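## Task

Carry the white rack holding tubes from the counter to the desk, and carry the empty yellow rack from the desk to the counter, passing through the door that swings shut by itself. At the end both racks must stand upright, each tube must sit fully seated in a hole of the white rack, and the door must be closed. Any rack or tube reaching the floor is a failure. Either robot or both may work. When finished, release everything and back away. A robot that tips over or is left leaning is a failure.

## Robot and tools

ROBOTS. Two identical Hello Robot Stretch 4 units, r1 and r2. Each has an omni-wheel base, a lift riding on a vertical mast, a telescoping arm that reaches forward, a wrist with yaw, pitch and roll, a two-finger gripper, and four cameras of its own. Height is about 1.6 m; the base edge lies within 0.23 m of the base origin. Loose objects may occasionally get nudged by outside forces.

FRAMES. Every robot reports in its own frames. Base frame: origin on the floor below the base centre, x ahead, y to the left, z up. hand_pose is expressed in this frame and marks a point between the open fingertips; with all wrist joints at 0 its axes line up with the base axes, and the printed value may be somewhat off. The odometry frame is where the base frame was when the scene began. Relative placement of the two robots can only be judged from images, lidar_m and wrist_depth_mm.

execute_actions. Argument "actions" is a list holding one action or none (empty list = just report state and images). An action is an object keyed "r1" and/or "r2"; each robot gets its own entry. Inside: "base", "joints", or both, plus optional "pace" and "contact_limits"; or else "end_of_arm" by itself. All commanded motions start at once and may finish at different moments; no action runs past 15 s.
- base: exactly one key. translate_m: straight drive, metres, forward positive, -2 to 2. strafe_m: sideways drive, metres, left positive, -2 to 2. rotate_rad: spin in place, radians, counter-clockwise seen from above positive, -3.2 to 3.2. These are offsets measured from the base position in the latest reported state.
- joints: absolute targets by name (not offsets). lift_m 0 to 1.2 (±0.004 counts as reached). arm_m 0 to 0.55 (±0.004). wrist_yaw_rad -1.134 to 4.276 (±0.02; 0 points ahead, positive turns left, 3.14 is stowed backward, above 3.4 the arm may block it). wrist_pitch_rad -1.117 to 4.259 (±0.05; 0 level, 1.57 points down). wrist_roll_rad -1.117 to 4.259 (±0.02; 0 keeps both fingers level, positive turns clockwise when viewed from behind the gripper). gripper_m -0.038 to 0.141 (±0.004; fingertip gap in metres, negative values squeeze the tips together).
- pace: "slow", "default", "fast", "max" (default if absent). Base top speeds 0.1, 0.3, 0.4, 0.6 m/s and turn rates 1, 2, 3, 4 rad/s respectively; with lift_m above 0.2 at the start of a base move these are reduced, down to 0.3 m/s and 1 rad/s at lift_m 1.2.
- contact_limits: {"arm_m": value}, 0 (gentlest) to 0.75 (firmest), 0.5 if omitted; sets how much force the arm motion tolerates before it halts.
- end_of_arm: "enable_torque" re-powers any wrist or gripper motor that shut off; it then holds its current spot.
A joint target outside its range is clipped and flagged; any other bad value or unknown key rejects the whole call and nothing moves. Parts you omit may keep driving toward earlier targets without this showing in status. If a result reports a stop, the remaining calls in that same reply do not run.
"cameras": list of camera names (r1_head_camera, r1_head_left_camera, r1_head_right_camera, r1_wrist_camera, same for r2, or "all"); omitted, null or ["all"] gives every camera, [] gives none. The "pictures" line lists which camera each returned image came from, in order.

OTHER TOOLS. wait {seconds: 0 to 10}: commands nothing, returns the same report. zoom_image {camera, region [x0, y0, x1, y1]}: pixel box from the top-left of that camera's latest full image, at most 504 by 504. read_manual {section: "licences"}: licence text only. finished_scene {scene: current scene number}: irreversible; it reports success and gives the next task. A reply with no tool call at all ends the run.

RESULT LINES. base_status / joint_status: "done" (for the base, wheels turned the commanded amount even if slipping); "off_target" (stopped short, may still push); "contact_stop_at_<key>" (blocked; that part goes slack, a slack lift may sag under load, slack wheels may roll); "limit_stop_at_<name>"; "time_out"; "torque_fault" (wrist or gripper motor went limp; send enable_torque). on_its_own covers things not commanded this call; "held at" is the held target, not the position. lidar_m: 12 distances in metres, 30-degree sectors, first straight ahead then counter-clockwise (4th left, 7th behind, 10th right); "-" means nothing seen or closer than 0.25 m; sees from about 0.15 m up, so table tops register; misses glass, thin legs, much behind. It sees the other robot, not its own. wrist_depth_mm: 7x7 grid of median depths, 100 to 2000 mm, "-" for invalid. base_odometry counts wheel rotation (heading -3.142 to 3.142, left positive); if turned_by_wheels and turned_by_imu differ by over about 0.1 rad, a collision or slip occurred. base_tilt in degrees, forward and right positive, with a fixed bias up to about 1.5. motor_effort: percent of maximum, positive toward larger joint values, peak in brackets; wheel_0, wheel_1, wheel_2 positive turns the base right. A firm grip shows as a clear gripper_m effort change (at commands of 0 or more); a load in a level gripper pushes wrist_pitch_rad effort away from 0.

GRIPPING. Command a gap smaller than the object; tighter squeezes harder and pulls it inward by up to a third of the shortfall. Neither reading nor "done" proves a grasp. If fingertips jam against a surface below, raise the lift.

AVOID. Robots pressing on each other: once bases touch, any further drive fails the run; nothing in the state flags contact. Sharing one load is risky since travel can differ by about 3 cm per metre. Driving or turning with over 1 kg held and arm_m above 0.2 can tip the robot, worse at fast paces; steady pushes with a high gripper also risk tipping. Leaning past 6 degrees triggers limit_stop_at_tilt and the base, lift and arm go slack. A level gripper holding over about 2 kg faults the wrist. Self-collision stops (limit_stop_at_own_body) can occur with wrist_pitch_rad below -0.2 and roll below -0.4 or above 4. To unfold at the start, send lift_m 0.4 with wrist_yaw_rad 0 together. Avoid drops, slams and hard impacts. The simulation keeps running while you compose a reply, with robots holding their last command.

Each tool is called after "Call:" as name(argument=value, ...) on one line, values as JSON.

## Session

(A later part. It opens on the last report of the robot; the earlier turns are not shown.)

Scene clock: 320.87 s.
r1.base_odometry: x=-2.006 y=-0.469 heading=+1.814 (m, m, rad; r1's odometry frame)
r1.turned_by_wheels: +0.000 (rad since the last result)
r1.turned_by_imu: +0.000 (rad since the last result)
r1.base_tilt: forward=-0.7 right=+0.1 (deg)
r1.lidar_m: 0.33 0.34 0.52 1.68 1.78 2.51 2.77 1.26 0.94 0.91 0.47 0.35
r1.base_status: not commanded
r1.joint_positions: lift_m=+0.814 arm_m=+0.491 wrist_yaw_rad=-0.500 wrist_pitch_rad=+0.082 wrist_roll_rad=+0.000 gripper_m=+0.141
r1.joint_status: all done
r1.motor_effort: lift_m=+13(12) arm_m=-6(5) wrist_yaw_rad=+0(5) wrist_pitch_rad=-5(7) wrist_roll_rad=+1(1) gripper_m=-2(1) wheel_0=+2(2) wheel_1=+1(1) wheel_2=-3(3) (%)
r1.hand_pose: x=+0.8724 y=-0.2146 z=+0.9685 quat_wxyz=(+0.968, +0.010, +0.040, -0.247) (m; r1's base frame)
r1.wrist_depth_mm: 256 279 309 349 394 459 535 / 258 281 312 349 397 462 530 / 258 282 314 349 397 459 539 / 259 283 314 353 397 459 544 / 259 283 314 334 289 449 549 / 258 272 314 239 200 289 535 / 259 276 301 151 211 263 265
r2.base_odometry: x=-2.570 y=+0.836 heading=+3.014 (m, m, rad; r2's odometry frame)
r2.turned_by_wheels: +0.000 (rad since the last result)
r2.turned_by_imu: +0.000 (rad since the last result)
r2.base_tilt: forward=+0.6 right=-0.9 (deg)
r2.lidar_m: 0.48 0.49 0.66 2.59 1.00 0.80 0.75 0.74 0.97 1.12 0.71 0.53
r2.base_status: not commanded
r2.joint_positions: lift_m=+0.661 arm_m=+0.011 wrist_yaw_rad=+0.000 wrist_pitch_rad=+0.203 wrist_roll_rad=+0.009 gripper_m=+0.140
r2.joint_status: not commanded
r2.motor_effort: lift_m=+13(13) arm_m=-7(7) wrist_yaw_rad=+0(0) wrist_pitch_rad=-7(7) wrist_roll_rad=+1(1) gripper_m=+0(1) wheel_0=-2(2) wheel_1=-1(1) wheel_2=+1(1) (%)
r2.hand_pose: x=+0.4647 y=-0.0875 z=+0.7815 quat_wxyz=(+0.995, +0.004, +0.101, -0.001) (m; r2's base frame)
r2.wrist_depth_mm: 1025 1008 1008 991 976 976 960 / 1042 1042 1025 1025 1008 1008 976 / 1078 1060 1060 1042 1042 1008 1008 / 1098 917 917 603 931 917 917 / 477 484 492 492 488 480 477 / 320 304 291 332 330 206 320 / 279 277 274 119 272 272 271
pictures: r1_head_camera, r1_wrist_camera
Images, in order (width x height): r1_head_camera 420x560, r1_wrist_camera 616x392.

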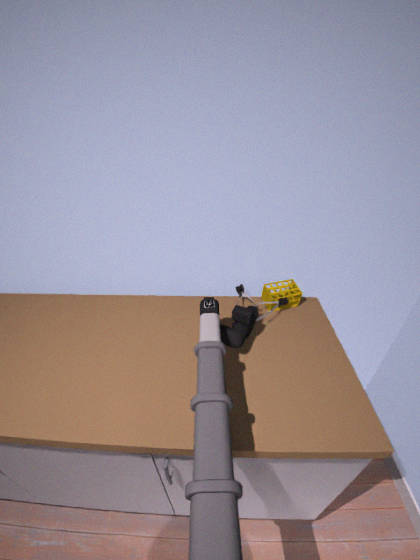

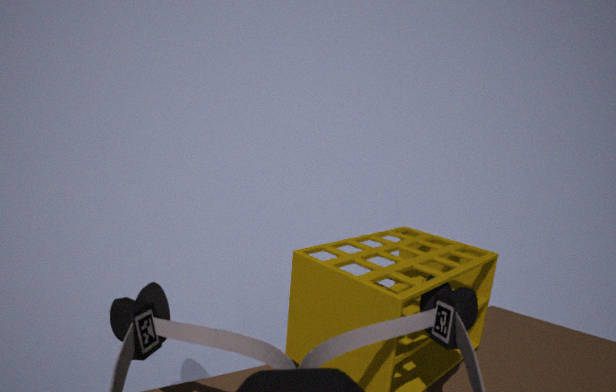

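Call:
execute_actions(actions=[{"r1":{"base":{"translate_m":-0.25},"joints":{"wrist_yaw_rad":0,"arm_m":0.22},"pace":"slow"}}], cameras=[])

Call:
execute_actions(actions=[{"r1":{"joints":{"lift_m":0.789,"wrist_pitch_rad":0.0},"pace":"slow"}}], cameras=["r1_wrist_camera","r1_head_camera"])

Call:
execute_actions(actions=[{"r1":{"base":{"strafe_m":-0.03},"joints":{"arm_m":0.205},"pace":"slow"}}], cameras=["r1_wrist_camera"])

Scene clock: 332.33 s.
r1.base_odometry: x=-1.945 y=-0.712 heading=+1.814 (m, m, rad; r1's odometry frame)
r1.turned_by_wheels: +0.000 (rad since the last result)
r1.turned_by_imu: -0.001 (rad since the last result)
r1.base_tilt: forward=-0.7 right=+0.2 (deg)
r1.lidar_m: 0.57 0.61 0.88 1.69 1.78 2.54 2.51 1.24 0.93 0.90 0.96 0.61
r1.base_status: done
r1.joint_positions: lift_m=+0.814 arm_m=+0.221 wrist_yaw_rad=+0.000 wrist_pitch_rad=+0.083 wrist_roll_rad=+0.000 gripper_m=+0.141
r1.joint_status: all done
r1.motor_effort: lift_m=+13(13) arm_m=-6(5) wrist_yaw_rad=+0(26) wrist_pitch_rad=-9(11) wrist_roll_rad=+1(1) gripper_m=+1(1) wheel_0=-3(6) wheel_1=-2(4) wheel_2=+3(10) (%)
r1.hand_pose: x=+0.6795 y=-0.0874 z=+0.9681 quat_wxyz=(+0.999, +0.000, +0.042, +0.000) (m; r1's base frame)
r1.wrist_depth_mm: 798 788 788 768 778 768 759 / 798 798 788 778 778 768 759 / 809 798 798 788 768 768 778 / 809 798 788 798 788 778 778 / 809 798 798 640 309 259 768 / 410 345 410 373 214 255 336 / 283 267 260 155 249 252 255
r2.base_odometry: x=-2.570 y=+0.836 heading=+3.014 (m, m, rad; r2's odometry frame)
r2.turned_by_wheels: +0.000 (rad since the last result)
r2.turned_by_imu: -0.001 (rad since the last result)
r2.base_tilt: forward=+0.6 right=-1.0 (deg)
r2.lidar_m: 0.48 0.49 0.68 2.58 0.99 0.80 0.74 0.74 0.99 1.10 0.73 0.52
r2.base_status: not commanded
r2.joint_positions: lift_m=+0.661 arm_m=+0.011 wrist_yaw_rad=+0.000 wrist_pitch_rad=+0.203 wrist_roll_rad=+0.009 gripper_m=+0.140
r2.joint_status: not commanded
r2.motor_effort: lift_m=+13(13) arm_m=-7(7) wrist_yaw_rad=+2(0) wrist_pitch_rad=-6(7) wrist_roll_rad=+1(1) gripper_m=+1(1) wheel_0=-2(2) wheel_1=-1(1) wheel_2=+1(1) (%)
r2.hand_pose: x=+0.4647 y=-0.0875 z=+0.7815 quat_wxyz=(+0.995, +0.004, +0.101, -0.001) (m; r2's base frame)
r2.wrist_depth_mm: 1025 1008 1008 991 976 960 960 / 1042 1025 1025 1042 991 991 991 / 1078 1060 1042 1042 1042 1025 1008 / 1098 931 917 603 931 931 931 / 477 484 488 488 488 484 477 / 320 304 291 332 329 207 320 / 279 277 276 119 273 272 271
pictures: none
No camera images: the call's "cameras" was empty. Leave "cameras" out to get every camera's image.

Scene clock: 333.33 s.
r1.base_odometry: x=-1.945 y=-0.712 heading=+1.814 (m, m, rad; r1's odometry frame)
r1.turned_by_wheels: +0.000 (rad since the last result)
r1.turned_by_imu: +0.000 (rad since the last result)
r1.base_tilt: forward=-0.7 right=+0.3 (deg)
r1.lidar_m: 0.59 0.62 0.89 1.68 1.78 2.53 2.51 1.21 0.92 0.90 0.97 0.61
r1.base_status: not commanded
r1.joint_positions: lift_m=+0.789 arm_m=+0.221 wrist_yaw_rad=+0.000 wrist_pitch_rad=+0.003 wrist_roll_rad=+0.000 gripper_m=+0.141
r1.joint_status: all done
r1.motor_effort: lift_m=+13(11) arm_m=-6(6) wrist_yaw_rad=+0(0) wrist_pitch_rad=-10(15) wrist_roll_rad=+1(1) gripper_m=-2(0) wheel_0=-3(3) wheel_1=-2(1) wheel_2=+3(3) (%)
r1.hand_pose: x=+0.6805 y=-0.0874 z=+0.9668 quat_wxyz=(+1.000, +0.000, +0.001, +0.000) (m; r1's base frame)
r1.wrist_depth_mm: 831 831 820 820 798 809 798 / 820 809 809 809 798 798 788 / 831 809 798 798 798 798 788 / 820 809 798 798 788 788 788 / 820 809 788 788 307 260 778 / 469 373 469 413 216 256 359 / 294 276 266 154 253 252 257
r2.base_odometry: x=-2.570 y=+0.836 heading=+3.014 (m, m, rad; r2's odometry frame)
r2.turned_by_wheels: +0.000 (rad since the last result)
r2.turned_by_imu: +0.000 (rad since the last result)
r2.base_tilt: forward=+0.5 right=-0.9 (deg)
r2.lidar_m: 0.48 0.51 0.67 2.58 0.99 0.78 0.74 0.74 0.97 1.13 0.77 0.54
r2.base_status: not commanded
r2.joint_positions: lift_m=+0.661 arm_m=+0.011 wrist_yaw_rad=+0.000 wrist_pitch_rad=+0.203 wrist_roll_rad=+0.009 gripper_m=+0.140
r2.joint_status: not commanded
r2.motor_effort: lift_m=+13(13) arm_m=-7(7) wrist_yaw_rad=+0(0) wrist_pitch_rad=-6(7) wrist_roll_rad=+1(1) gripper_m=-1(1) wheel_0=-2(2) wheel_1=-1(1) wheel_2=+1(1) (%)
r2.hand_pose: x=+0.4647 y=-0.0875 z=+0.7815 quat_wxyz=(+0.995, +0.004, +0.101, -0.001) (m; r2's base frame)
r2.wrist_depth_mm: 1008 1008 991 991 976 976 960 / 1042 1042 1025 1008 1008 976 976 / 1078 1060 1060 1042 1025 1025 1008 / 1098 931 931 603 917 931 917 / 480 484 488 492 488 484 477 / 320 304 290 329 330 207 320 / 279 278 276 119 273 272 271
pictures: r1_head_camera, r1_wrist_camera
Images, in order (width x height): r1_head_camera 420x560, r1_wrist_camera 616x392.

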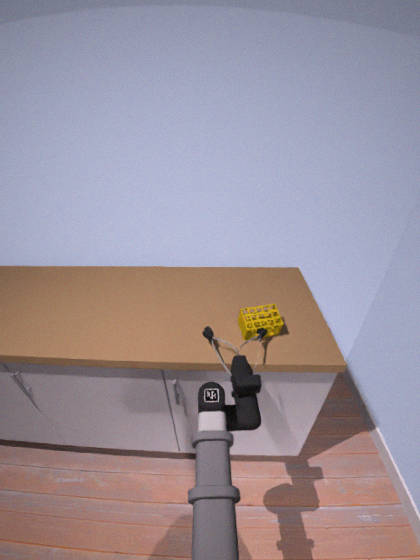

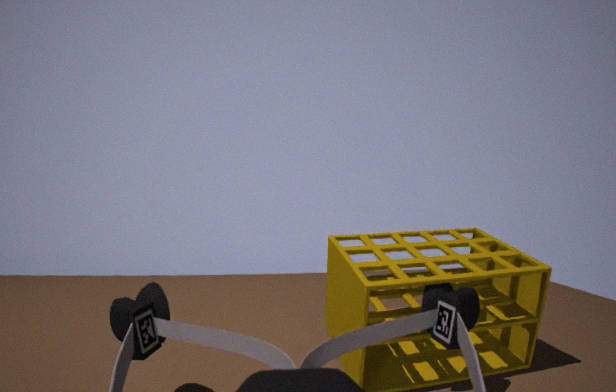

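Scene clock: 334.63 s.
r1.base_odometry: x=-1.916 y=-0.704 heading=+1.814 (m, m, rad; r1's odometry frame)
r1.turned_by_wheels: +0.000 (rad since the last result)
r1.turned_by_imu: +0.000 (rad since the last result)
r1.base_tilt: forward=-0.7 right=+0.1 (deg)
r1.lidar_m: 0.59 0.62 0.87 1.71 1.81 2.60 2.49 1.18 0.90 0.87 0.94 0.60
r1.base_status: done
r1.joint_positions: lift_m=+0.789 arm_m=+0.206 wrist_yaw_rad=+0.000 wrist_pitch_rad=+0.003 wrist_roll_rad=+0.000 gripper_m=+0.141
r1.joint_status: all done
r1.motor_effort: lift_m=+13(13) arm_m=-6(8) wrist_yaw_rad=+0(0) wrist_pitch_rad=-9(9) wrist_roll_rad=+0(1) gripper_m=-3(2) wheel_0=+2(7) wheel_1=-1(6) wheel_2=+0(2) (%)
r1.hand_pose: x=+0.6655 y=-0.0874 z=+0.9668 quat_wxyz=(+1.000, +0.000, +0.001, +0.000) (m; r1's base frame)
r1.wrist_depth_mm: 854 842 842 820 809 820 809 / 831 831 820 809 820 809 798 / 831 820 820 820 820 809 809 / 842 820 809 809 809 798 798 / 831 820 809 798 307 281 788 / 469 375 469 407 219 256 359 / 296 274 266 154 253 253 257
r2.base_odometry: x=-2.570 y=+0.836 heading=+3.014 (m, m, rad; r2's odometry frame)
r2.turned_by_wheels: +0.000 (rad since the last result)
r2.turned_by_imu: +0.000 (rad since the last result)
r2.base_tilt: forward=+0.5 right=-0.7 (deg)
r2.lidar_m: 0.47 0.50 0.68 2.58 1.00 0.80 0.74 0.75 0.97 1.10 0.71 0.53
r2.base_status: not commanded
r2.joint_positions: lift_m=+0.661 arm_m=+0.011 wrist_yaw_rad=+0.000 wrist_pitch_rad=+0.203 wrist_roll_rad=+0.009 gripper_m=+0.140
r2.joint_status: not commanded
r2.motor_effort: lift_m=+13(13) arm_m=-7(7) wrist_yaw_rad=+1(0) wrist_pitch_rad=-8(6) wrist_roll_rad=+0(1) gripper_m=+0(0) wheel_0=-1(2) wheel_1=-1(1) wheel_2=+1(1) (%)
r2.hand_pose: x=+0.4647 y=-0.0875 z=+0.7815 quat_wxyz=(+0.995, +0.004, +0.101, -0.001) (m; r2's base frame)
r2.wrist_depth_mm: 1025 1025 991 991 976 960 976 / 1042 1042 1025 1025 1008 991 991 / 1078 1078 1060 1042 1042 1025 1008 / 1098 946 931 609 931 917 917 / 480 488 488 488 488 480 477 / 322 304 291 330 330 207 320 / 279 277 276 119 274 273 270
pictures: r1_wrist_camera
Images, in order (width x height): r1_wrist_camera 616x392.

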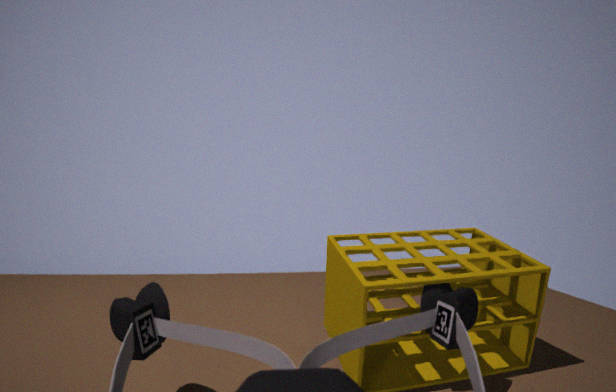

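Call:
execute_actions(actions=[{"r1":{"base":{"strafe_m":0.15},"joints":{"lift_m":0.82,"wrist_pitch_rad":0.1},"pace":"slow"}}], cameras=[])

Call:
execute_actions(actions=[{"r1":{"base":{"translate_m":0.25},"joints":{"arm_m":0.4},"pace":"slow"}}], cameras=[])

Call:
execute_actions(actions=[{"r1":{"joints":{"arm_m":0.5},"contact_limits":{"arm_m":0.2},"pace":"slow"}}], cameras=["r1_wrist_camera","r1_head_camera"])

Scene clock: 346.30 s.
r1.base_odometry: x=-2.062 y=-0.740 heading=+1.814 (m, m, rad; r1's odometry frame)
r1.turned_by_wheels: +0.000 (rad since the last result)
r1.turned_by_imu: -0.001 (rad since the last result)
r1.base_tilt: forward=-0.7 right=+0.1 (deg)
r1.lidar_m: 0.59 0.64 0.92 1.56 1.66 2.36 2.51 1.31 1.07 1.03 1.10 0.59
r1.base_status: done
r1.joint_positions: lift_m=+0.820 arm_m=+0.206 wrist_yaw_rad=+0.000 wrist_pitch_rad=+0.103 wrist_roll_rad=+0.000 gripper_m=+0.141
r1.joint_status: all done
r1.motor_effort: lift_m=+23(21) arm_m=-5(6) wrist_yaw_rad=+1(6) wrist_pitch_rad=-10(50) wrist_roll_rad=+1(15) gripper_m=-1(4) wheel_0=-2(7) wheel_1=+1(5) wheel_2=+0(3) (%)
r1.hand_pose: x=+0.6637 y=-0.0875 z=+0.9681 quat_wxyz=(+0.999, +0.000, +0.052, +0.000) (m; r1's base frame)
r1.wrist_depth_mm: 809 798 798 788 788 778 778 / 809 809 798 798 798 778 788 / 831 820 820 798 809 788 788 / 820 831 820 820 798 798 798 / 732 715 707 603 307 279 609 / 399 338 402 366 215 256 332 / 281 265 259 155 248 252 263
r2.base_odometry: x=-2.570 y=+0.836 heading=+3.014 (m, m, rad; r2's odometry frame)
r2.turned_by_wheels: +0.000 (rad since the last result)
r2.turned_by_imu: -0.001 (rad since the last result)
r2.base_tilt: forward=+0.7 right=-0.8 (deg)
r2.lidar_m: 0.47 0.50 0.67 2.58 1.00 0.79 0.74 0.75 1.00 1.11 0.71 0.53
r2.base_status: not commanded
r2.joint_positions: lift_m=+0.661 arm_m=+0.011 wrist_yaw_rad=+0.000 wrist_pitch_rad=+0.203 wrist_roll_rad=+0.009 gripper_m=+0.140
r2.joint_status: not commanded
r2.motor_effort: lift_m=+13(13) arm_m=-7(7) wrist_yaw_rad=+1(3) wrist_pitch_rad=-8(7) wrist_roll_rad=+1(0) gripper_m=-1(0) wheel_0=-1(2) wheel_1=-1(1) wheel_2=+1(0) (%)
r2.hand_pose: x=+0.4647 y=-0.0875 z=+0.7815 quat_wxyz=(+0.995, +0.004, +0.101, -0.001) (m; r2's base frame)
r2.wrist_depth_mm: 1025 1025 1025 1008 976 960 960 / 1042 1025 1025 1025 1008 1008 991 / 1060 1060 1042 1042 1025 1008 1025 / 1098 931 917 603 917 917 931 / 477 484 484 492 488 480 480 / 320 306 291 332 329 207 322 / 279 277 274 119 273 272 271
pictures: none
No camera images: the call's "cameras" was empty. Leave "cameras" out to get every camera's image.

Scene clock: 350.10 s.
r1.base_odometry: x=-2.122 y=-0.498 heading=+1.814 (m, m, rad; r1's odometry frame)
r1.turned_by_wheels: +0.000 (rad since the last result)
r1.turned_by_imu: -0.001 (rad since the last result)
r1.base_tilt: forward=-0.7 right=+0.2 (deg)
r1.lidar_m: 0.33 0.36 0.54 1.55 1.66 2.35 2.76 1.43 1.07 1.04 0.49 0.35
r1.base_status: done
r1.joint_positions: lift_m=+0.820 arm_m=+0.399 wrist_yaw_rad=+0.000 wrist_pitch_rad=+0.103 wrist_roll_rad=+0.000 gripper_m=+0.141
r1.joint_status: all done
r1.motor_effort: lift_m=+23(23) arm_m=+6(7) wrist_yaw_rad=+1(1) wrist_pitch_rad=-8(9) wrist_roll_rad=+1(1) gripper_m=-1(3) wheel_0=+2(5) wheel_1=+1(4) wheel_2=-2(5) (%)
r1.hand_pose: x=+0.8568 y=-0.0875 z=+0.9681 quat_wxyz=(+0.999, +0.000, +0.051, +0.000) (m; r1's base frame)
r1.wrist_depth_mm: 359 355 353 353 349 347 347 / 362 359 359 353 351 351 349 / 364 364 359 359 357 355 353 / 368 366 362 362 357 355 355 / 373 368 368 364 306 282 357 / 375 370 370 368 214 255 359 / 281 266 259 155 249 252 260
r2.base_odometry: x=-2.570 y=+0.836 heading=+3.014 (m, m, rad; r2's odometry frame)
r2.turned_by_wheels: +0.000 (rad since the last result)
r2.turned_by_imu: -0.001 (rad since the last result)
r2.base_tilt: forward=+0.5 right=-0.9 (deg)
r2.lidar_m: 0.46 0.51 0.69 2.58 1.01 0.79 0.72 0.73 0.96 1.12 0.75 0.49
r2.base_status: not commanded
r2.joint_positions: lift_m=+0.661 arm_m=+0.011 wrist_yaw_rad=+0.000 wrist_pitch_rad=+0.203 wrist_roll_rad=+0.009 gripper_m=+0.140
r2.joint_status: not commanded
r2.motor_effort: lift_m=+13(13) arm_m=-7(7) wrist_yaw_rad=+0(2) wrist_pitch_rad=-7(8) wrist_roll_rad=+1(1) gripper_m=+0(0) wheel_0=-2(2) wheel_1=-1(1) wheel_2=+1(1) (%)
r2.hand_pose: x=+0.4647 y=-0.0875 z=+0.7815 quat_wxyz=(+0.995, +0.004, +0.101, -0.001) (m; r2's base frame)
r2.wrist_depth_mm: 1025 1008 1008 991 976 960 976 / 1060 1060 1025 1008 1008 991 976 / 1078 1042 1042 1042 1042 1008 1008 / 1098 931 931 603 931 931 917 / 477 480 492 492 488 484 477 / 320 304 290 330 330 207 320 / 278 278 274 119 273 272 270
pictures: none
No camera images: the call's "cameras" was empty. Leave "cameras" out to get every camera's image.

Scene clock: 351.80 s.
r1.base_odometry: x=-2.122 y=-0.498 heading=+1.814 (m, m, rad; r1's odometry frame)
r1.turned_by_wheels: +0.000 (rad since the last result)
r1.turned_by_imu: -0.001 (rad since the last result)
r1.base_tilt: forward=-0.6 right=+0.2 (deg)
r1.lidar_m: 0.33 0.36 0.52 1.54 1.65 2.32 2.75 1.43 1.07 1.02 0.47 0.34
r1.base_status: not commanded
r1.joint_positions: lift_m=+0.820 arm_m=+0.468 wrist_yaw_rad=-0.010 wrist_pitch_rad=+0.103 wrist_roll_rad=+0.000 gripper_m=+0.141
r1.joint_status: arm_m contact_stop (moved +0.069 of +0.101)
r1.on_its_own: arm_m is slack since a contact_stop (your +0.500 is given up); wrist_yaw_rad is at rest, and its effort (+30) is outside its rest range (-13 to +13)
r1.motor_effort: lift_m=+23(23) arm_m=+0(15) wrist_yaw_rad=+30(47) wrist_pitch_rad=-8(10) wrist_roll_rad=+1(2) gripper_m=-1(2) wheel_0=+3(4) wheel_1=+1(2) wheel_2=-7(7) (%)
r1.contact_limits: arm_m 0.2
r1.hand_pose: x=+0.9249 y=-0.0903 z=+0.9684 quat_wxyz=(+0.999, +0.000, +0.051, -0.005) (m; r1's base frame)
r1.wrist_depth_mm: 289 289 287 287 287 285 285 / 291 290 289 290 289 285 286 / 293 293 293 291 290 289 289 / 296 296 294 293 293 291 291 / 298 298 297 297 294 291 291 / 300 298 300 297 252 227 238 / 304 301 301 153 249 245 238
r2.base_odometry: x=-2.570 y=+0.836 heading=+3.014 (m, m, rad; r2's odometry frame)
r2.turned_by_wheels: +0.000 (rad since the last result)
r2.turned_by_imu: +0.000 (rad since the last result)
r2.base_tilt: forward=+0.6 right=-0.8 (deg)
r2.lidar_m: 0.49 0.48 0.67 2.58 0.98 0.79 0.74 0.75 0.97 1.11 0.72 0.52
r2.base_status: not commanded
r2.joint_positions: lift_m=+0.661 arm_m=+0.011 wrist_yaw_rad=+0.000 wrist_pitch_rad=+0.203 wrist_roll_rad=+0.009 gripper_m=+0.140
r2.joint_status: not commanded
r2.motor_effort: lift_m=+13(13) arm_m=-7(6) wrist_yaw_rad=+0(2) wrist_pitch_rad=-8(7) wrist_roll_rad=+1(1) gripper_m=-1(0) wheel_0=-2(2) wheel_1=-1(1) wheel_2=+1(0) (%)
r2.hand_pose: x=+0.4647 y=-0.0875 z=+0.7815 quat_wxyz=(+0.995, +0.004, +0.101, -0.001) (m; r2's base frame)
r2.wrist_depth_mm: 1025 1025 1008 991 976 960 946 / 1042 1042 1042 1025 991 991 991 / 1060 1060 1060 1025 1042 1025 1008 / 1098 931 917 609 931 931 931 / 480 480 488 496 488 484 477 / 320 303 293 330 330 207 322 / 281 277 274 119 273 271 271
pictures: r1_head_camera, r1_wrist_camera
Images, in order (width x height): r1_head_camera 420x560, r1_wrist_camera 616x392.

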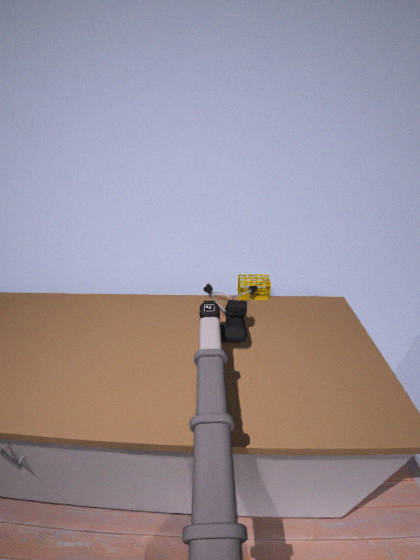

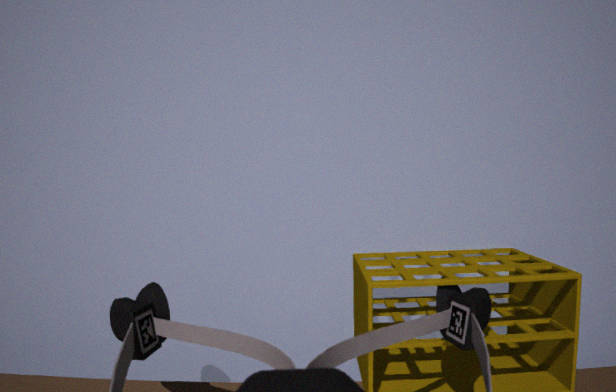

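Call:
execute_actions(actions=[{"r1":{"joints":{"arm_m":0.40},"pace":"max"}}], cameras=["r1_wrist_camera"])

Scene clock: 354.80 s.
r1.base_odometry: x=-2.122 y=-0.498 heading=+1.814 (m, m, rad; r1's odometry frame)
r1.turned_by_wheels: +0.000 (rad since the last result)
r1.turned_by_imu: -0.001 (rad since the last result)
r1.base_tilt: forward=-0.7 right=+0.1 (deg)
r1.lidar_m: 0.32 0.36 0.54 1.57 1.64 2.36 2.76 1.42 1.08 1.04 0.48 0.35
r1.base_status: not commanded
r1.joint_positions: lift_m=+0.820 arm_m=+0.401 wrist_yaw_rad=+0.000 wrist_pitch_rad=+0.102 wrist_roll_rad=+0.000 gripper_m=+0.141
r1.joint_status: all done
r1.motor_effort: lift_m=+22(22) arm_m=-6(5) wrist_yaw_rad=+0(28) wrist_pitch_rad=-6(8) wrist_roll_rad=+1(2) gripper_m=-2(1) wheel_0=+0(4) wheel_1=+0(1) wheel_2=-2(7) (%)
r1.hand_pose: x=+0.8590 y=-0.0874 z=+0.9687 quat_wxyz=(+0.999, +0.000, +0.051, +0.000) (m; r1's base frame)
r1.wrist_depth_mm: 357 355 353 351 349 345 345 / 359 357 355 353 351 349 347 / 362 359 359 357 355 351 351 / 366 364 362 359 355 355 351 / 366 366 364 362 357 291 355 / 373 366 366 366 221 255 234 / 282 268 262 151 246 250 232
r2.base_odometry: x=-2.570 y=+0.836 heading=+3.014 (m, m, rad; r2's odometry frame)
r2.turned_by_wheels: +0.000 (rad since the last result)
r2.turned_by_imu: -0.001 (rad since the last result)
r2.base_tilt: forward=+0.7 right=-1.0 (deg)
r2.lidar_m: 0.48 0.48 0.68 2.57 1.00 0.78 0.75 0.74 0.98 1.11 0.72 0.54
r2.base_status: not commanded
r2.joint_positions: lift_m=+0.661 arm_m=+0.011 wrist_yaw_rad=+0.000 wrist_pitch_rad=+0.203 wrist_roll_rad=+0.009 gripper_m=+0.140
r2.joint_status: not commanded
r2.motor_effort: lift_m=+13(13) arm_m=-7(7) wrist_yaw_rad=+1(2) wrist_pitch_rad=-8(7) wrist_roll_rad=+1(1) gripper_m=+1(0) wheel_0=-2(2) wheel_1=-1(1) wheel_2=+1(1) (%)
r2.hand_pose: x=+0.4647 y=-0.0875 z=+0.7815 quat_wxyz=(+0.995, +0.004, +0.101, -0.001) (m; r2's base frame)
r2.wrist_depth_mm: 1025 1008 1008 991 976 976 960 / 1042 1060 1025 1008 1008 991 976 / 1078 1060 1042 1042 1025 1025 1008 / 1098 931 931 603 946 931 931 / 477 484 492 488 488 484 477 / 320 306 293 332 330 207 320 / 278 276 276 119 273 272 271
pictures: r1_wrist_camera
Images, in order (width x height): r1_wrist_camera 616x392.

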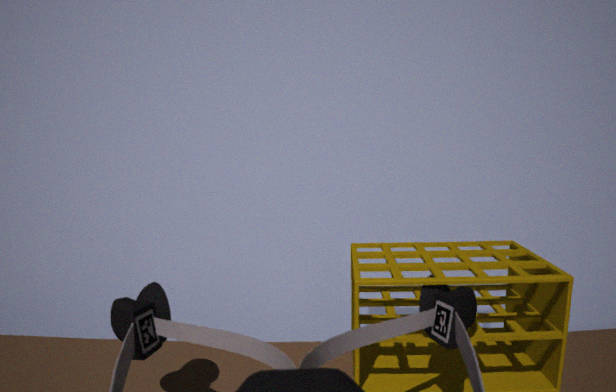

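Call:
execute_actions(actions=[{"r1":{"joints":{"arm_m":0.3},"pace":"slow"}}], cameras=[])

Call:
execute_actions(actions=[{"r1":{"joints":{"wrist_yaw_rad":1.5},"pace":"slow"}}], cameras=[])

Call:
execute_actions(actions=[{"r1":{"joints":{"arm_m":0.54},"contact_limits":{"arm_m":0.2},"pace":"slow"}}], cameras=["r1_wrist_camera","r1_head_camera"])

Scene clock: 369.70 s.
r1.base_odometry: x=-2.122 y=-0.498 heading=+1.814 (m, m, rad; r1's odometry frame)
r1.turned_by_wheels: +0.000 (rad since the last result)
r1.turned_by_imu: -0.001 (rad since the last result)
r1.base_tilt: forward=-0.7 right=+0.1 (deg)
r1.lidar_m: 0.33 0.36 0.53 1.54 1.64 2.32 2.76 1.43 1.05 1.03 0.47 0.35
r1.base_status: not commanded
r1.joint_positions: lift_m=+0.820 arm_m=+0.301 wrist_yaw_rad=+0.000 wrist_pitch_rad=+0.102 wrist_roll_rad=+0.000 gripper_m=+0.141
r1.joint_status: all done
r1.motor_effort: lift_m=+22(22) arm_m=-6(6) wrist_yaw_rad=+0(0) wrist_pitch_rad=-5(4) wrist_roll_rad=+2(1) gripper_m=-1(1) wheel_0=+0(0) wheel_1=+0(0) wheel_2=-2(2) (%)
r1.hand_pose: x=+0.7590 y=-0.0874 z=+0.9687 quat_wxyz=(+0.999, +0.000, +0.051, +0.000) (m; r1's base frame)
r1.wrist_depth_mm: 455 455 452 449 445 445 442 / 462 462 459 455 452 445 449 / 462 466 459 459 455 452 449 / 469 466 462 462 459 455 452 / 473 469 466 466 462 452 455 / 402 218 404 399 221 241 233 / 282 267 263 151 245 251 231
r2.base_odometry: x=-2.570 y=+0.836 heading=+3.014 (m, m, rad; r2's odometry frame)
r2.turned_by_wheels: +0.000 (rad since the last result)
r2.turned_by_imu: -0.001 (rad since the last result)
r2.base_tilt: forward=+0.5 right=-0.9 (deg)
r2.lidar_m: 0.46 0.51 0.68 2.58 1.00 0.78 0.75 0.75 0.99 1.12 0.75 0.53
r2.base_status: not commanded
r2.joint_positions: lift_m=+0.661 arm_m=+0.011 wrist_yaw_rad=+0.000 wrist_pitch_rad=+0.203 wrist_roll_rad=+0.009 gripper_m=+0.140
r2.joint_status: not commanded
r2.motor_effort: lift_m=+13(13) arm_m=-7(7) wrist_yaw_rad=+2(1) wrist_pitch_rad=-7(6) wrist_roll_rad=+1(0) gripper_m=+0(0) wheel_0=-2(2) wheel_1=-1(1) wheel_2=+1(1) (%)
r2.hand_pose: x=+0.4647 y=-0.0875 z=+0.7815 quat_wxyz=(+0.995, +0.004, +0.101, -0.001) (m; r2's base frame)
r2.wrist_depth_mm: 1025 1008 991 991 991 976 960 / 1042 1025 1025 1025 1025 991 991 / 1060 1060 1060 1042 1042 1025 1008 / 1098 931 931 603 931 917 931 / 477 484 492 492 488 484 477 / 320 306 290 332 330 208 320 / 281 277 276 119 273 271 271
pictures: none
No camera images: the call's "cameras" was empty. Leave "cameras" out to get every camera's image.

Scene clock: 371.30 s.
r1.base_odometry: x=-2.122 y=-0.498 heading=+1.814 (m, m, rad; r1's odometry frame)
r1.turned_by_wheels: +0.000 (rad since the last result)
r1.turned_by_imu: +0.000 (rad since the last result)
r1.base_tilt: forward=-0.6 right=+0.1 (deg)
r1.lidar_m: 0.31 0.37 0.53 1.54 1.65 2.35 2.77 1.43 1.09 1.02 0.48 0.36
r1.base_status: not commanded
r1.joint_positions: lift_m=+0.820 arm_m=+0.301 wrist_yaw_rad=+1.499 wrist_pitch_rad=+0.102 wrist_roll_rad=+0.000 gripper_m=+0.141
r1.joint_status: all done
r1.motor_effort: lift_m=+22(22) arm_m=-6(6) wrist_yaw_rad=+3(7) wrist_pitch_rad=-6(6) wrist_roll_rad=+2(2) gripper_m=-2(2) wheel_0=+0(1) wheel_1=+0(0) wheel_2=-2(2) (%)
r1.hand_pose: x=+0.5797 y=+0.2800 z=+0.9686 quat_wxyz=(+0.731, -0.035, +0.037, +0.680) (m; r1's base frame)
r1.wrist_depth_mm: 1430 1464 1464 1499 1499 831 603 / 1464 1499 1464 1464 1499 842 609 / 1499 1499 1499 1499 1537 854 615 / 1464 1499 1499 1499 1537 866 615 / 1464 1537 732 715 525 647 585 / 1464 345 410 402 229 240 241 / 297 271 263 154 258 241 227
r2.base_odometry: x=-2.570 y=+0.836 heading=+3.014 (m, m, rad; r2's odometry frame)
r2.turned_by_wheels: +0.000 (rad since the last result)
r2.turned_by_imu: +0.000 (rad since the last result)
r2.base_tilt: forward=+0.7 right=-0.9 (deg)
r2.lidar_m: 0.46 0.48 0.66 2.58 1.00 0.79 0.74 0.74 0.98 1.11 0.74 0.53
r2.base_status: not commanded
r2.joint_positions: lift_m=+0.661 arm_m=+0.011 wrist_yaw_rad=+0.000 wrist_pitch_rad=+0.203 wrist_roll_rad=+0.009 gripper_m=+0.140
r2.joint_status: not commanded
r2.motor_effort: lift_m=+14(13) arm_m=-7(6) wrist_yaw_rad=+0(3) wrist_pitch_rad=-7(7) wrist_roll_rad=+2(1) gripper_m=-1(1) wheel_0=-2(1) wheel_1=-1(1) wheel_2=+1(1) (%)
r2.hand_pose: x=+0.4647 y=-0.0875 z=+0.7815 quat_wxyz=(+0.995, +0.004, +0.101, -0.001) (m; r2's base frame)
r2.wrist_depth_mm: 1025 1008 1008 991 976 960 946 / 1025 1042 1042 1008 1008 991 991 / 1078 1060 1060 1042 1042 1025 1008 / 1078 946 931 603 931 931 931 / 477 484 488 488 488 488 477 / 319 304 290 332 330 207 320 / 279 276 276 119 273 272 271
pictures: none
No camera images: the call's "cameras" was empty. Leave "cameras" out to get every camera's image.

Scene clock: 374.97 s.
r1.base_odometry: x=-2.122 y=-0.498 heading=+1.814 (m, m, rad; r1's odometry frame)
r1.turned_by_wheels: +0.000 (rad since the last result)
r1.turned_by_imu: -0.001 (rad since the last result)
r1.base_tilt: forward=-0.7 right=+0.1 (deg)
r1.lidar_m: 0.33 0.35 0.53 1.54 1.65 2.36 2.78 1.42 1.08 1.03 0.47 0.35
r1.base_status: not commanded
r1.joint_positions: lift_m=+0.820 arm_m=+0.539 wrist_yaw_rad=+1.500 wrist_pitch_rad=+0.102 wrist_roll_rad=+0.000 gripper_m=+0.141
r1.joint_status: all done
r1.motor_effort: lift_m=+23(22) arm_m=+6(3) wrist_yaw_rad=+0(3) wrist_pitch_rad=-6(6) wrist_roll_rad=+1(2) gripper_m=-1(1) wheel_0=+0(0) wheel_1=+0(0) wheel_2=-2(2) (%)
r1.contact_limits: arm_m 0.2
r1.hand_pose: x=+0.8173 y=+0.2801 z=+0.9686 quat_wxyz=(+0.731, -0.035, +0.037, +0.681) (m; r1's base frame)
r1.wrist_depth_mm: 1430 1430 1464 1499 699 379 282 / 1464 1464 1464 1499 715 384 285 / 1464 1464 1464 1499 732 392 290 / 1464 1499 1464 1499 750 397 285 / 1430 759 741 707 530 375 279 / 407 219 410 404 241 258 236 / 286 278 264 151 257 241 224
r2.base_odometry: x=-2.570 y=+0.836 heading=+3.014 (m, m, rad; r2's odometry frame)
r2.turned_by_wheels: +0.000 (rad since the last result)
r2.turned_by_imu: -0.001 (rad since the last result)
r2.base_tilt: forward=+0.5 right=-0.9 (deg)
r2.lidar_m: 0.46 0.49 0.67 2.59 1.01 0.79 0.74 0.74 0.99 1.13 0.73 0.53
r2.base_status: not commanded
r2.joint_positions: lift_m=+0.661 arm_m=+0.011 wrist_yaw_rad=+0.000 wrist_pitch_rad=+0.203 wrist_roll_rad=+0.009 gripper_m=+0.140
r2.joint_status: not commanded
r2.motor_effort: lift_m=+13(13) arm_m=-7(7) wrist_yaw_rad=+0(0) wrist_pitch_rad=-8(7) wrist_roll_rad=+1(0) gripper_m=+0(1) wheel_0=-2(2) wheel_1=+0(1) wheel_2=+1(1) (%)
r2.hand_pose: x=+0.4647 y=-0.0875 z=+0.7815 quat_wxyz=(+0.995, +0.004, +0.101, -0.001) (m; r2's base frame)
r2.wrist_depth_mm: 1025 1008 1008 991 976 960 960 / 1042 1042 1042 1008 1025 991 991 / 1078 1078 1060 1060 1042 1008 1025 / 1098 931 931 603 917 931 917 / 477 484 488 488 488 480 473 / 319 304 290 330 329 207 322 / 279 278 276 119 273 272 270
pictures: r1_head_camera, r1_wrist_camera
Images, in order (width x height): r1_head_camera 420x560, r1_wrist_camera 616x392.

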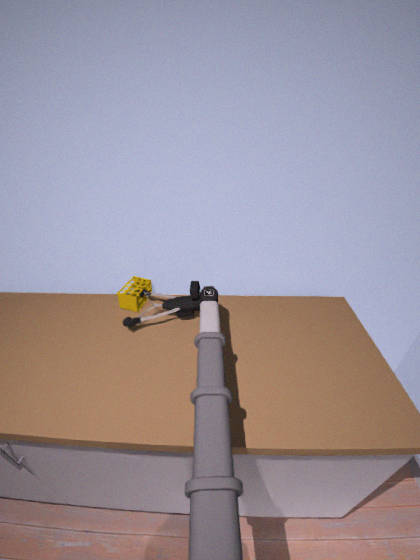

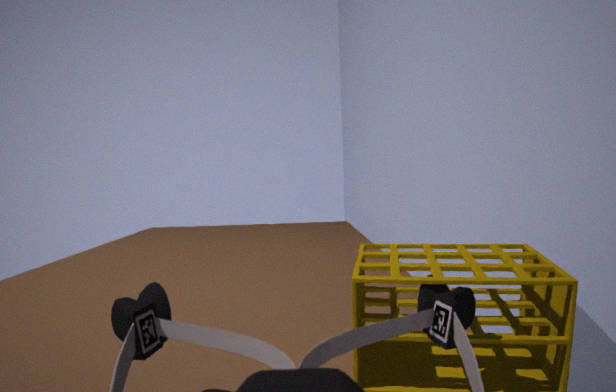

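Call:
execute_actions(actions=[{"r1":{"joints":{"wrist_yaw_rad":1.4},"pace":"slow"}}], cameras=["r1_wrist_camera"])

Call:
execute_actions(actions=[{"r1":{"base":{"strafe_m":-0.08},"pace":"slow"}}], cameras=["r1_wrist_camera","r1_head_camera"])

Scene clock: 379.00 s.
r1.base_odometry: x=-2.122 y=-0.498 heading=+1.814 (m, m, rad; r1's odometry frame)
r1.turned_by_wheels: +0.000 (rad since the last result)
r1.turned_by_imu: -0.001 (rad since the last result)
r1.base_tilt: forward=-0.7 right=+0.1 (deg)
r1.lidar_m: 0.34 0.35 0.51 1.56 1.65 2.34 2.76 1.42 1.07 1.03 0.48 0.35
r1.base_status: not commanded
r1.joint_positions: lift_m=+0.820 arm_m=+0.539 wrist_yaw_rad=+1.401 wrist_pitch_rad=+0.101 wrist_roll_rad=+0.000 gripper_m=+0.141
r1.joint_status: all done
r1.motor_effort: lift_m=+22(22) arm_m=+6(6) wrist_yaw_rad=-3(5) wrist_pitch_rad=-2(6) wrist_roll_rad=+1(2) gripper_m=+0(1) wheel_0=+0(0) wheel_1=+0(0) wheel_2=-2(2) (%)
r1.hand_pose: x=+0.8444 y=+0.2682 z=+0.9689 quat_wxyz=(+0.763, -0.033, +0.038, +0.644) (m; r1's base frame)
r1.wrist_depth_mm: 1366 1397 1464 1281 508 312 240 / 1397 1397 1430 1308 512 317 246 / 1397 1397 1499 1366 530 320 248 / 1397 1464 1499 1430 535 325 251 / 778 750 741 715 424 277 246 / 410 219 410 404 248 264 228 / 287 272 263 154 258 239 224
r2.base_odometry: x=-2.570 y=+0.836 heading=+3.014 (m, m, rad; r2's odometry frame)
r2.turned_by_wheels: +0.000 (rad since the last result)
r2.turned_by_imu: -0.001 (rad since the last result)
r2.base_tilt: forward=+0.7 right=-0.9 (deg)
r2.lidar_m: 0.49 0.49 0.65 2.57 1.00 0.78 0.74 0.74 0.99 1.12 0.73 0.52
r2.base_status: not commanded
r2.joint_positions: lift_m=+0.661 arm_m=+0.011 wrist_yaw_rad=+0.000 wrist_pitch_rad=+0.203 wrist_roll_rad=+0.009 gripper_m=+0.140
r2.joint_status: not commanded
r2.motor_effort: lift_m=+13(13) arm_m=-7(7) wrist_yaw_rad=+0(1) wrist_pitch_rad=-7(7) wrist_roll_rad=+1(1) gripper_m=-1(0) wheel_0=-2(1) wheel_1=-1(1) wheel_2=+1(1) (%)
r2.hand_pose: x=+0.4647 y=-0.0875 z=+0.7815 quat_wxyz=(+0.995, +0.004, +0.101, -0.001) (m; r2's base frame)
r2.wrist_depth_mm: 1025 1008 1008 991 976 976 960 / 1060 1025 1008 1008 1008 991 976 / 1078 1060 1060 1042 1042 1042 1008 / 1098 931 917 603 931 931 931 / 477 484 492 492 488 484 477 / 319 304 290 332 330 208 319 / 279 277 276 119 273 272 271
pictures: r1_wrist_camera
Images, in order (width x height): r1_wrist_camera 616x392.

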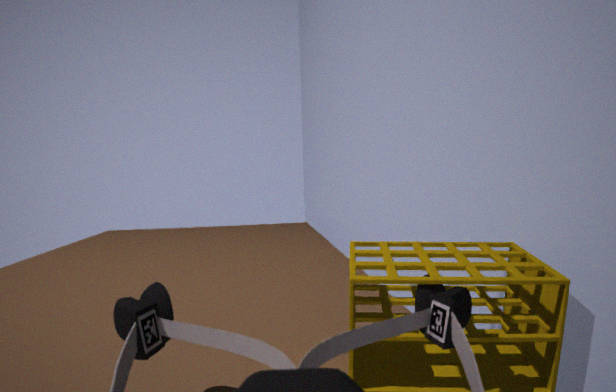

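Scene clock: 380.93 s.
r1.base_odometry: x=-2.045 y=-0.479 heading=+1.814 (m, m, rad; r1's odometry frame)
r1.turned_by_wheels: +0.000 (rad since the last result)
r1.turned_by_imu: +0.000 (rad since the last result)
r1.base_tilt: forward=-0.6 right=+0.2 (deg)
r1.lidar_m: 0.33 0.37 0.52 1.64 1.75 2.47 2.76 1.31 0.99 0.95 0.47 0.33
r1.base_status: done
r1.joint_positions: lift_m=+0.820 arm_m=+0.539 wrist_yaw_rad=+1.401 wrist_pitch_rad=+0.101 wrist_roll_rad=+0.000 gripper_m=+0.141
r1.joint_status: not commanded
r1.motor_effort: lift_m=+22(22) arm_m=+6(6) wrist_yaw_rad=-3(4) wrist_pitch_rad=-3(3) wrist_roll_rad=+1(2) gripper_m=-3(1) wheel_0=+2(7) wheel_1=+0(6) wheel_2=+0(0) (%)
r1.hand_pose: x=+0.8445 y=+0.2681 z=+0.9689 quat_wxyz=(+0.764, -0.033, +0.038, +0.644) (m; r1's base frame)
r1.wrist_depth_mm: 1430 1464 1537 1255 496 306 236 / 1430 1499 1537 1281 508 310 240 / 1464 1499 1576 1336 517 315 244 / 1464 1499 1576 1397 525 319 246 / 778 759 732 715 415 273 244 / 410 216 407 402 246 258 227 / 287 272 264 155 251 251 236
r2.base_odometry: x=-2.570 y=+0.836 heading=+3.014 (m, m, rad; r2's odometry frame)
r2.turned_by_wheels: +0.000 (rad since the last result)
r2.turned_by_imu: +0.000 (rad since the last result)
r2.base_tilt: forward=+0.6 right=-0.9 (deg)
r2.lidar_m: 0.47 0.50 0.67 2.58 1.01 0.77 0.75 0.72 0.98 1.11 0.74 0.53
r2.base_status: not commanded
r2.joint_positions: lift_m=+0.661 arm_m=+0.011 wrist_yaw_rad=+0.000 wrist_pitch_rad=+0.203 wrist_roll_rad=+0.009 gripper_m=+0.140
r2.joint_status: not commanded
r2.motor_effort: lift_m=+13(13) arm_m=-6(7) wrist_yaw_rad=+1(1) wrist_pitch_rad=-7(7) wrist_roll_rad=+1(0) gripper_m=+1(0) wheel_0=-2(2) wheel_1=-1(1) wheel_2=+1(1) (%)
r2.hand_pose: x=+0.4647 y=-0.0875 z=+0.7815 quat_wxyz=(+0.995, +0.004, +0.101, -0.001) (m; r2's base frame)
r2.wrist_depth_mm: 1008 1008 991 991 976 976 960 / 1042 1025 1025 1025 1008 1008 991 / 1060 1078 1042 1042 1025 1025 1008 / 1098 917 946 603 917 931 931 / 477 484 488 492 488 484 477 / 319 304 290 334 330 207 322 / 278 276 274 119 274 271 271
pictures: r1_head_camera, r1_wrist_camera
Images, in order (width x height): r1_head_camera 420x560, r1_wrist_camera 616x392.

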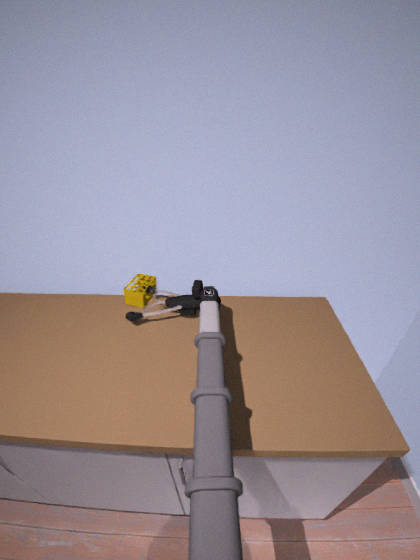

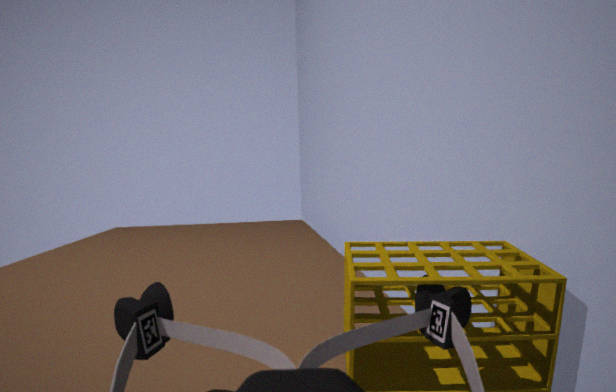

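Press harder, repeat.

Call:
execute_actions(actions=[{"r1":{"base":{"strafe_m":-0.12},"joints":{"wrist_yaw_rad":1.22},"pace":"slow"}}], cameras=["r1_wrist_camera","r1_head_camera"])

Scene clock: 386.47 s.
r1.base_odometry: x=-1.928 y=-0.450 heading=+1.814 (m, m, rad; r1's odometry frame)
r1.turned_by_wheels: +0.000 (rad since the last result)
r1.turned_by_imu: +0.000 (rad since the last result)
r1.base_tilt: forward=-0.7 right=+0.2 (deg)
r1.lidar_m: 0.32 0.36 0.52 1.74 1.88 2.65 2.77 1.17 0.86 0.83 0.44 0.33
r1.base_status: done
r1.joint_positions: lift_m=+0.820 arm_m=+0.539 wrist_yaw_rad=+1.224 wrist_pitch_rad=+0.100 wrist_roll_rad=+0.000 gripper_m=+0.141
r1.joint_status: all done
r1.motor_effort: lift_m=+23(22) arm_m=+6(6) wrist_yaw_rad=-11(15) wrist_pitch_rad=+1(2) wrist_roll_rad=+1(1) gripper_m=-1(2) wheel_0=+4(9) wheel_1=+1(3) wheel_2=+0(4) (%)
r1.hand_pose: x=+0.8896 y=+0.2402 z=+0.9692 quat_wxyz=(+0.817, -0.029, +0.041, +0.574) (m; r1's base frame)
r1.wrist_depth_mm: 1464 1537 1618 549 324 228 - / 1499 1537 1618 554 330 231 190 / 1499 1537 1618 569 334 235 190 / 1499 1618 1661 574 338 236 193 / 778 768 741 317 304 238 194 / 413 377 224 201 198 239 194 / 287 264 224 156 257 229 -
r2.base_odometry: x=-2.570 y=+0.836 heading=+3.014 (m, m, rad; r2's odometry frame)
r2.turned_by_wheels: +0.000 (rad since the last result)
r2.turned_by_imu: -0.001 (rad since the last result)
r2.base_tilt: forward=+0.6 right=-0.9 (deg)
r2.lidar_m: 0.48 0.48 0.68 2.58 1.00 0.79 0.74 0.73 0.99 1.11 0.71 0.53
r2.base_status: not commanded
r2.joint_positions: lift_m=+0.661 arm_m=+0.011 wrist_yaw_rad=+0.000 wrist_pitch_rad=+0.203 wrist_roll_rad=+0.009 gripper_m=+0.140
r2.joint_status: not commanded
r2.motor_effort: lift_m=+13(13) arm_m=-7(7) wrist_yaw_rad=+1(1) wrist_pitch_rad=-7(7) wrist_roll_rad=+1(1) gripper_m=+0(1) wheel_0=-2(2) wheel_1=-1(1) wheel_2=+1(1) (%)
r2.hand_pose: x=+0.4647 y=-0.0875 z=+0.7815 quat_wxyz=(+0.995, +0.004, +0.101, -0.001) (m; r2's base frame)
r2.wrist_depth_mm: 1025 1025 1008 991 976 976 960 / 1060 1042 1025 1025 1008 991 991 / 1078 1060 1060 1042 1042 1025 1008 / 1078 931 931 603 931 931 917 / 477 484 488 488 488 484 477 / 319 304 291 330 329 208 320 / 278 278 276 119 273 271 270
pictures: r1_head_camera, r1_wrist_camera
Images, in order (width x height): r1_head_camera 420x560, r1_wrist_camera 616x392.

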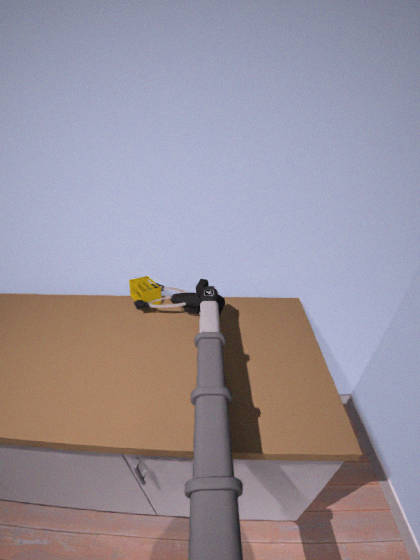

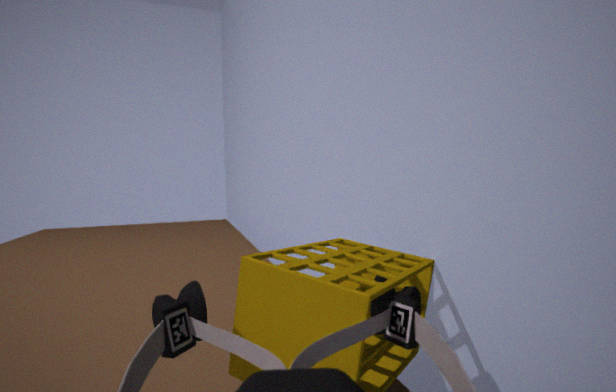

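Call:
execute_actions(actions=[{"r1":{"base":{"translate_m":-0.25},"joints":{"arm_m":0.24,"wrist_yaw_rad":1.4},"pace":"slow"}}], cameras=[])

Call:
execute_actions(actions=[{"r1":{"base":{"strafe_m":0.2},"joints":{"wrist_yaw_rad":0},"pace":"slow"}}], cameras=[])

Call:
execute_actions(actions=[{"r1":{"joints":{"lift_m":0.78,"wrist_pitch_rad":0.0},"pace":"slow"}}], cameras=["r1_wrist_camera","r1_head_camera"])

Call:
zoom_image(camera="r1_wrist_camera", region=[330, 200, 616, 392])

Scene clock: 400.93 s.
r1.base_odometry: x=-1.868 y=-0.692 heading=+1.814 (m, m, rad; r1's odometry frame)
r1.turned_by_wheels: +0.000 (rad since the last result)
r1.turned_by_imu: -0.001 (rad since the last result)
r1.base_tilt: forward=-0.7 right=+0.2 (deg)
r1.lidar_m: 0.58 0.62 0.91 1.78 1.89 2.61 2.50 1.13 0.85 0.83 0.90 0.61
r1.base_status: done
r1.joint_positions: lift_m=+0.820 arm_m=+0.241 wrist_yaw_rad=+1.399 wrist_pitch_rad=+0.101 wrist_roll_rad=-0.001 gripper_m=+0.141
r1.joint_status: all done
r1.motor_effort: lift_m=+23(22) arm_m=-6(5) wrist_yaw_rad=+2(7) wrist_pitch_rad=-3(4) wrist_roll_rad=+2(2) gripper_m=-2(1) wheel_0=-2(5) wheel_1=-2(6) wheel_2=+3(7) (%)
r1.hand_pose: x=+0.5471 y=+0.2679 z=+0.9688 quat_wxyz=(+0.764, -0.033, +0.038, +0.643) (m; r1's base frame)
r1.wrist_depth_mm: 1576 1618 1661 1756 1808 1182 878 / 1537 1661 1756 1756 1756 1205 891 / 1576 1618 1708 1708 1808 1205 891 / 1576 1618 1708 1756 1808 1182 891 / 1576 1661 1708 904 521 291 627 / 1661 1661 1708 904 210 257 338 / 1618 1661 1708 154 243 254 258
r2.base_odometry: x=-2.570 y=+0.836 heading=+3.014 (m, m, rad; r2's odometry frame)
r2.turned_by_wheels: +0.000 (rad since the last result)
r2.turned_by_imu: -0.001 (rad since the last result)
r2.base_tilt: forward=+0.5 right=-0.8 (deg)
r2.lidar_m: 0.45 0.52 0.66 2.58 1.02 0.79 0.74 0.75 0.96 1.13 0.72 0.54
r2.base_status: not commanded
r2.joint_positions: lift_m=+0.661 arm_m=+0.011 wrist_yaw_rad=+0.000 wrist_pitch_rad=+0.203 wrist_roll_rad=+0.009 gripper_m=+0.140
r2.joint_status: not commanded
r2.motor_effort: lift_m=+13(13) arm_m=-7(7) wrist_yaw_rad=+1(2) wrist_pitch_rad=-7(8) wrist_roll_rad=+1(1) gripper_m=+0(1) wheel_0=-1(2) wheel_1=-1(1) wheel_2=+1(0) (%)
r2.hand_pose: x=+0.4647 y=-0.0875 z=+0.7815 quat_wxyz=(+0.995, +0.004, +0.101, -0.001) (m; r2's base frame)
r2.wrist_depth_mm: 1025 1008 1008 991 976 976 960 / 1060 1025 1025 1008 1025 976 991 / 1078 1060 1060 1042 1025 1025 1008 / 1118 931 917 603 917 917 931 / 477 484 484 488 488 484 477 / 320 304 290 332 329 208 320 / 278 277 276 119 273 273 270
pictures: none
No camera images: the call's "cameras" was empty. Leave "cameras" out to get every camera's image.

Scene clock: 404.07 s.
r1.base_odometry: x=-2.062 y=-0.740 heading=+1.814 (m, m, rad; r1's odometry frame)
r1.turned_by_wheels: +0.000 (rad since the last result)
r1.turned_by_imu: -0.001 (rad since the last result)
r1.base_tilt: forward=-0.7 right=+0.2 (deg)
r1.lidar_m: 0.58 0.63 0.92 1.56 1.66 2.36 2.51 1.31 1.06 1.02 1.08 0.62
r1.base_status: done
r1.joint_positions: lift_m=+0.820 arm_m=+0.241 wrist_yaw_rad=+0.000 wrist_pitch_rad=+0.101 wrist_roll_rad=-0.001 gripper_m=+0.141
r1.joint_status: all done
r1.motor_effort: lift_m=+22(22) arm_m=-6(6) wrist_yaw_rad=+1(10) wrist_pitch_rad=-4(5) wrist_roll_rad=+2(2) gripper_m=+0(3) wheel_0=-2(5) wheel_1=+1(4) wheel_2=+0(2) (%)
r1.hand_pose: x=+0.6989 y=-0.0875 z=+0.9688 quat_wxyz=(+0.999, +0.000, +0.050, +0.000) (m; r1's base frame)
r1.wrist_depth_mm: 778 768 759 759 750 750 741 / 778 778 759 759 759 750 759 / 788 778 768 768 759 759 750 / 798 798 788 778 768 768 759 / 741 732 715 699 512 301 627 / 404 343 404 343 210 258 336 / 283 268 263 154 234 255 265
r2.base_odometry: x=-2.570 y=+0.836 heading=+3.014 (m, m, rad; r2's odometry frame)
r2.turned_by_wheels: +0.000 (rad since the last result)
r2.turned_by_imu: -0.001 (rad since the last result)
r2.base_tilt: forward=+0.6 right=-0.9 (deg)
r2.lidar_m: 0.48 0.49 0.68 2.58 1.00 0.79 0.75 0.72 0.98 1.13 0.71 0.53
r2.base_status: not commanded
r2.joint_positions: lift_m=+0.661 arm_m=+0.011 wrist_yaw_rad=+0.000 wrist_pitch_rad=+0.203 wrist_roll_rad=+0.009 gripper_m=+0.140
r2.joint_status: not commanded
r2.motor_effort: lift_m=+13(13) arm_m=-7(7) wrist_yaw_rad=+0(0) wrist_pitch_rad=-7(7) wrist_roll_rad=+1(1) gripper_m=+0(1) wheel_0=-2(2) wheel_1=-1(1) wheel_2=+1(1) (%)
r2.hand_pose: x=+0.4647 y=-0.0875 z=+0.7815 quat_wxyz=(+0.995, +0.004, +0.101, -0.001) (m; r2's base frame)
r2.wrist_depth_mm: 1025 991 1008 976 976 976 946 / 1042 1042 1025 1025 1008 976 991 / 1078 1060 1042 1060 1025 1025 1025 / 1078 931 931 603 931 931 917 / 477 484 488 492 492 480 473 / 320 304 291 330 329 207 322 / 278 276 276 118 273 272 270
pictures: none
No camera images: the call's "cameras" was empty. Leave "cameras" out to get every camera's image.

Scene clock: 405.23 s.
r1.base_odometry: x=-2.062 y=-0.740 heading=+1.814 (m, m, rad; r1's odometry frame)
r1.turned_by_wheels: +0.000 (rad since the last result)
r1.turned_by_imu: +0.000 (rad since the last result)
r1.base_tilt: forward=-0.7 right=+0.2 (deg)
r1.lidar_m: 0.57 0.64 0.94 1.56 1.66 2.37 2.51 1.31 1.05 1.02 1.11 0.61
r1.base_status: not commanded
r1.joint_positions: lift_m=+0.781 arm_m=+0.241 wrist_yaw_rad=-0.001 wrist_pitch_rad=-0.009 wrist_roll_rad=-0.003 gripper_m=+0.141
r1.joint_status: all done
r1.on_its_own: wrist_pitch_rad is at rest, and its effort (+25) is outside its rest range (-23 to +23)
r1.motor_effort: lift_m=+9(19) arm_m=-5(6) wrist_yaw_rad=+2(2) wrist_pitch_rad=+25(24) wrist_roll_rad=+9(10) gripper_m=-2(1) wheel_0=-2(2) wheel_1=+1(1) wheel_2=+0(0) (%)
r1.hand_pose: x=+0.7003 y=-0.0876 z=+0.9614 quat_wxyz=(+1.000, -0.002, -0.004, +0.000) (m; r1's base frame)
r1.wrist_depth_mm: 820 820 809 798 809 798 798 / 820 820 809 798 788 788 778 / 809 798 798 798 788 778 768 / 809 788 788 778 778 768 768 / 798 788 788 768 283 297 759 / 480 377 484 375 204 256 421 / 293 274 266 154 228 256 270
r2.base_odometry: x=-2.570 y=+0.836 heading=+3.014 (m, m, rad; r2's odometry frame)
r2.turned_by_wheels: +0.000 (rad since the last result)
r2.turned_by_imu: +0.000 (rad since the last result)
r2.base_tilt: forward=+0.6 right=-1.0 (deg)
r2.lidar_m: 0.47 0.47 0.67 2.59 1.02 0.79 0.75 0.75 0.99 1.13 0.75 0.51
r2.base_status: not commanded
r2.joint_positions: lift_m=+0.661 arm_m=+0.011 wrist_yaw_rad=+0.000 wrist_pitch_rad=+0.203 wrist_roll_rad=+0.009 gripper_m=+0.140
r2.joint_status: not commanded
r2.motor_effort: lift_m=+13(13) arm_m=-7(7) wrist_yaw_rad=+0(0) wrist_pitch_rad=-8(7) wrist_roll_rad=+1(1) gripper_m=+0(0) wheel_0=-2(2) wheel_1=-1(1) wheel_2=+1(1) (%)
r2.hand_pose: x=+0.4647 y=-0.0875 z=+0.7815 quat_wxyz=(+0.995, +0.004, +0.101, -0.001) (m; r2's base frame)
r2.wrist_depth_mm: 1025 1008 1008 991 991 976 960 / 1042 1042 1025 1008 1008 976 991 / 1078 1060 1060 1025 1042 1025 1025 / 1098 931 931 609 917 931 917 / 477 484 492 496 488 480 473 / 319 304 291 330 330 208 322 / 279 277 274 119 274 272 271
pictures: r1_head_camera, r1_wrist_camera
Images, in order (width x height): r1_head_camera 420x560, r1_wrist_camera 616x392.

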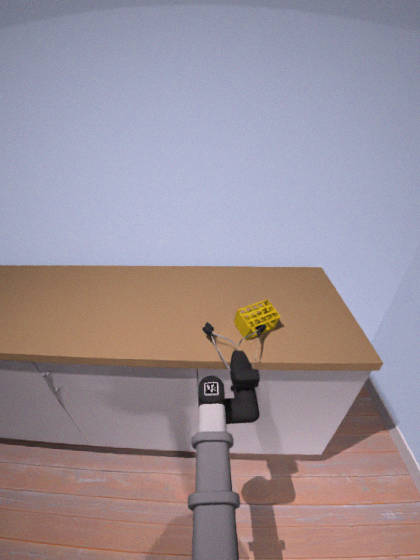

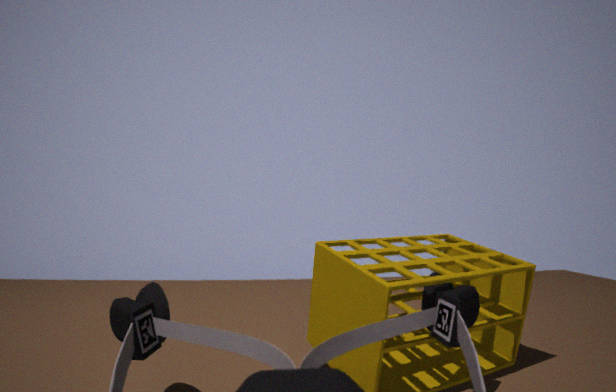

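Region (330, 200, 616, 392) of r1_wrist_camera's 616x392 image, scaled by 1.762; it fills the top 338 rows of this view, and the rest is white.

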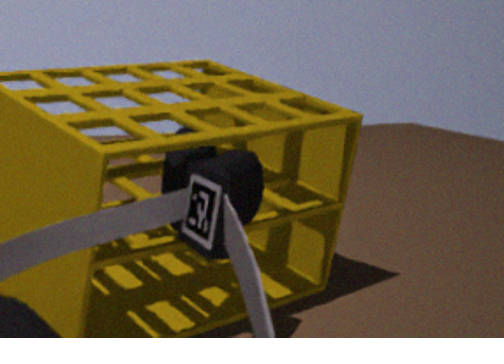

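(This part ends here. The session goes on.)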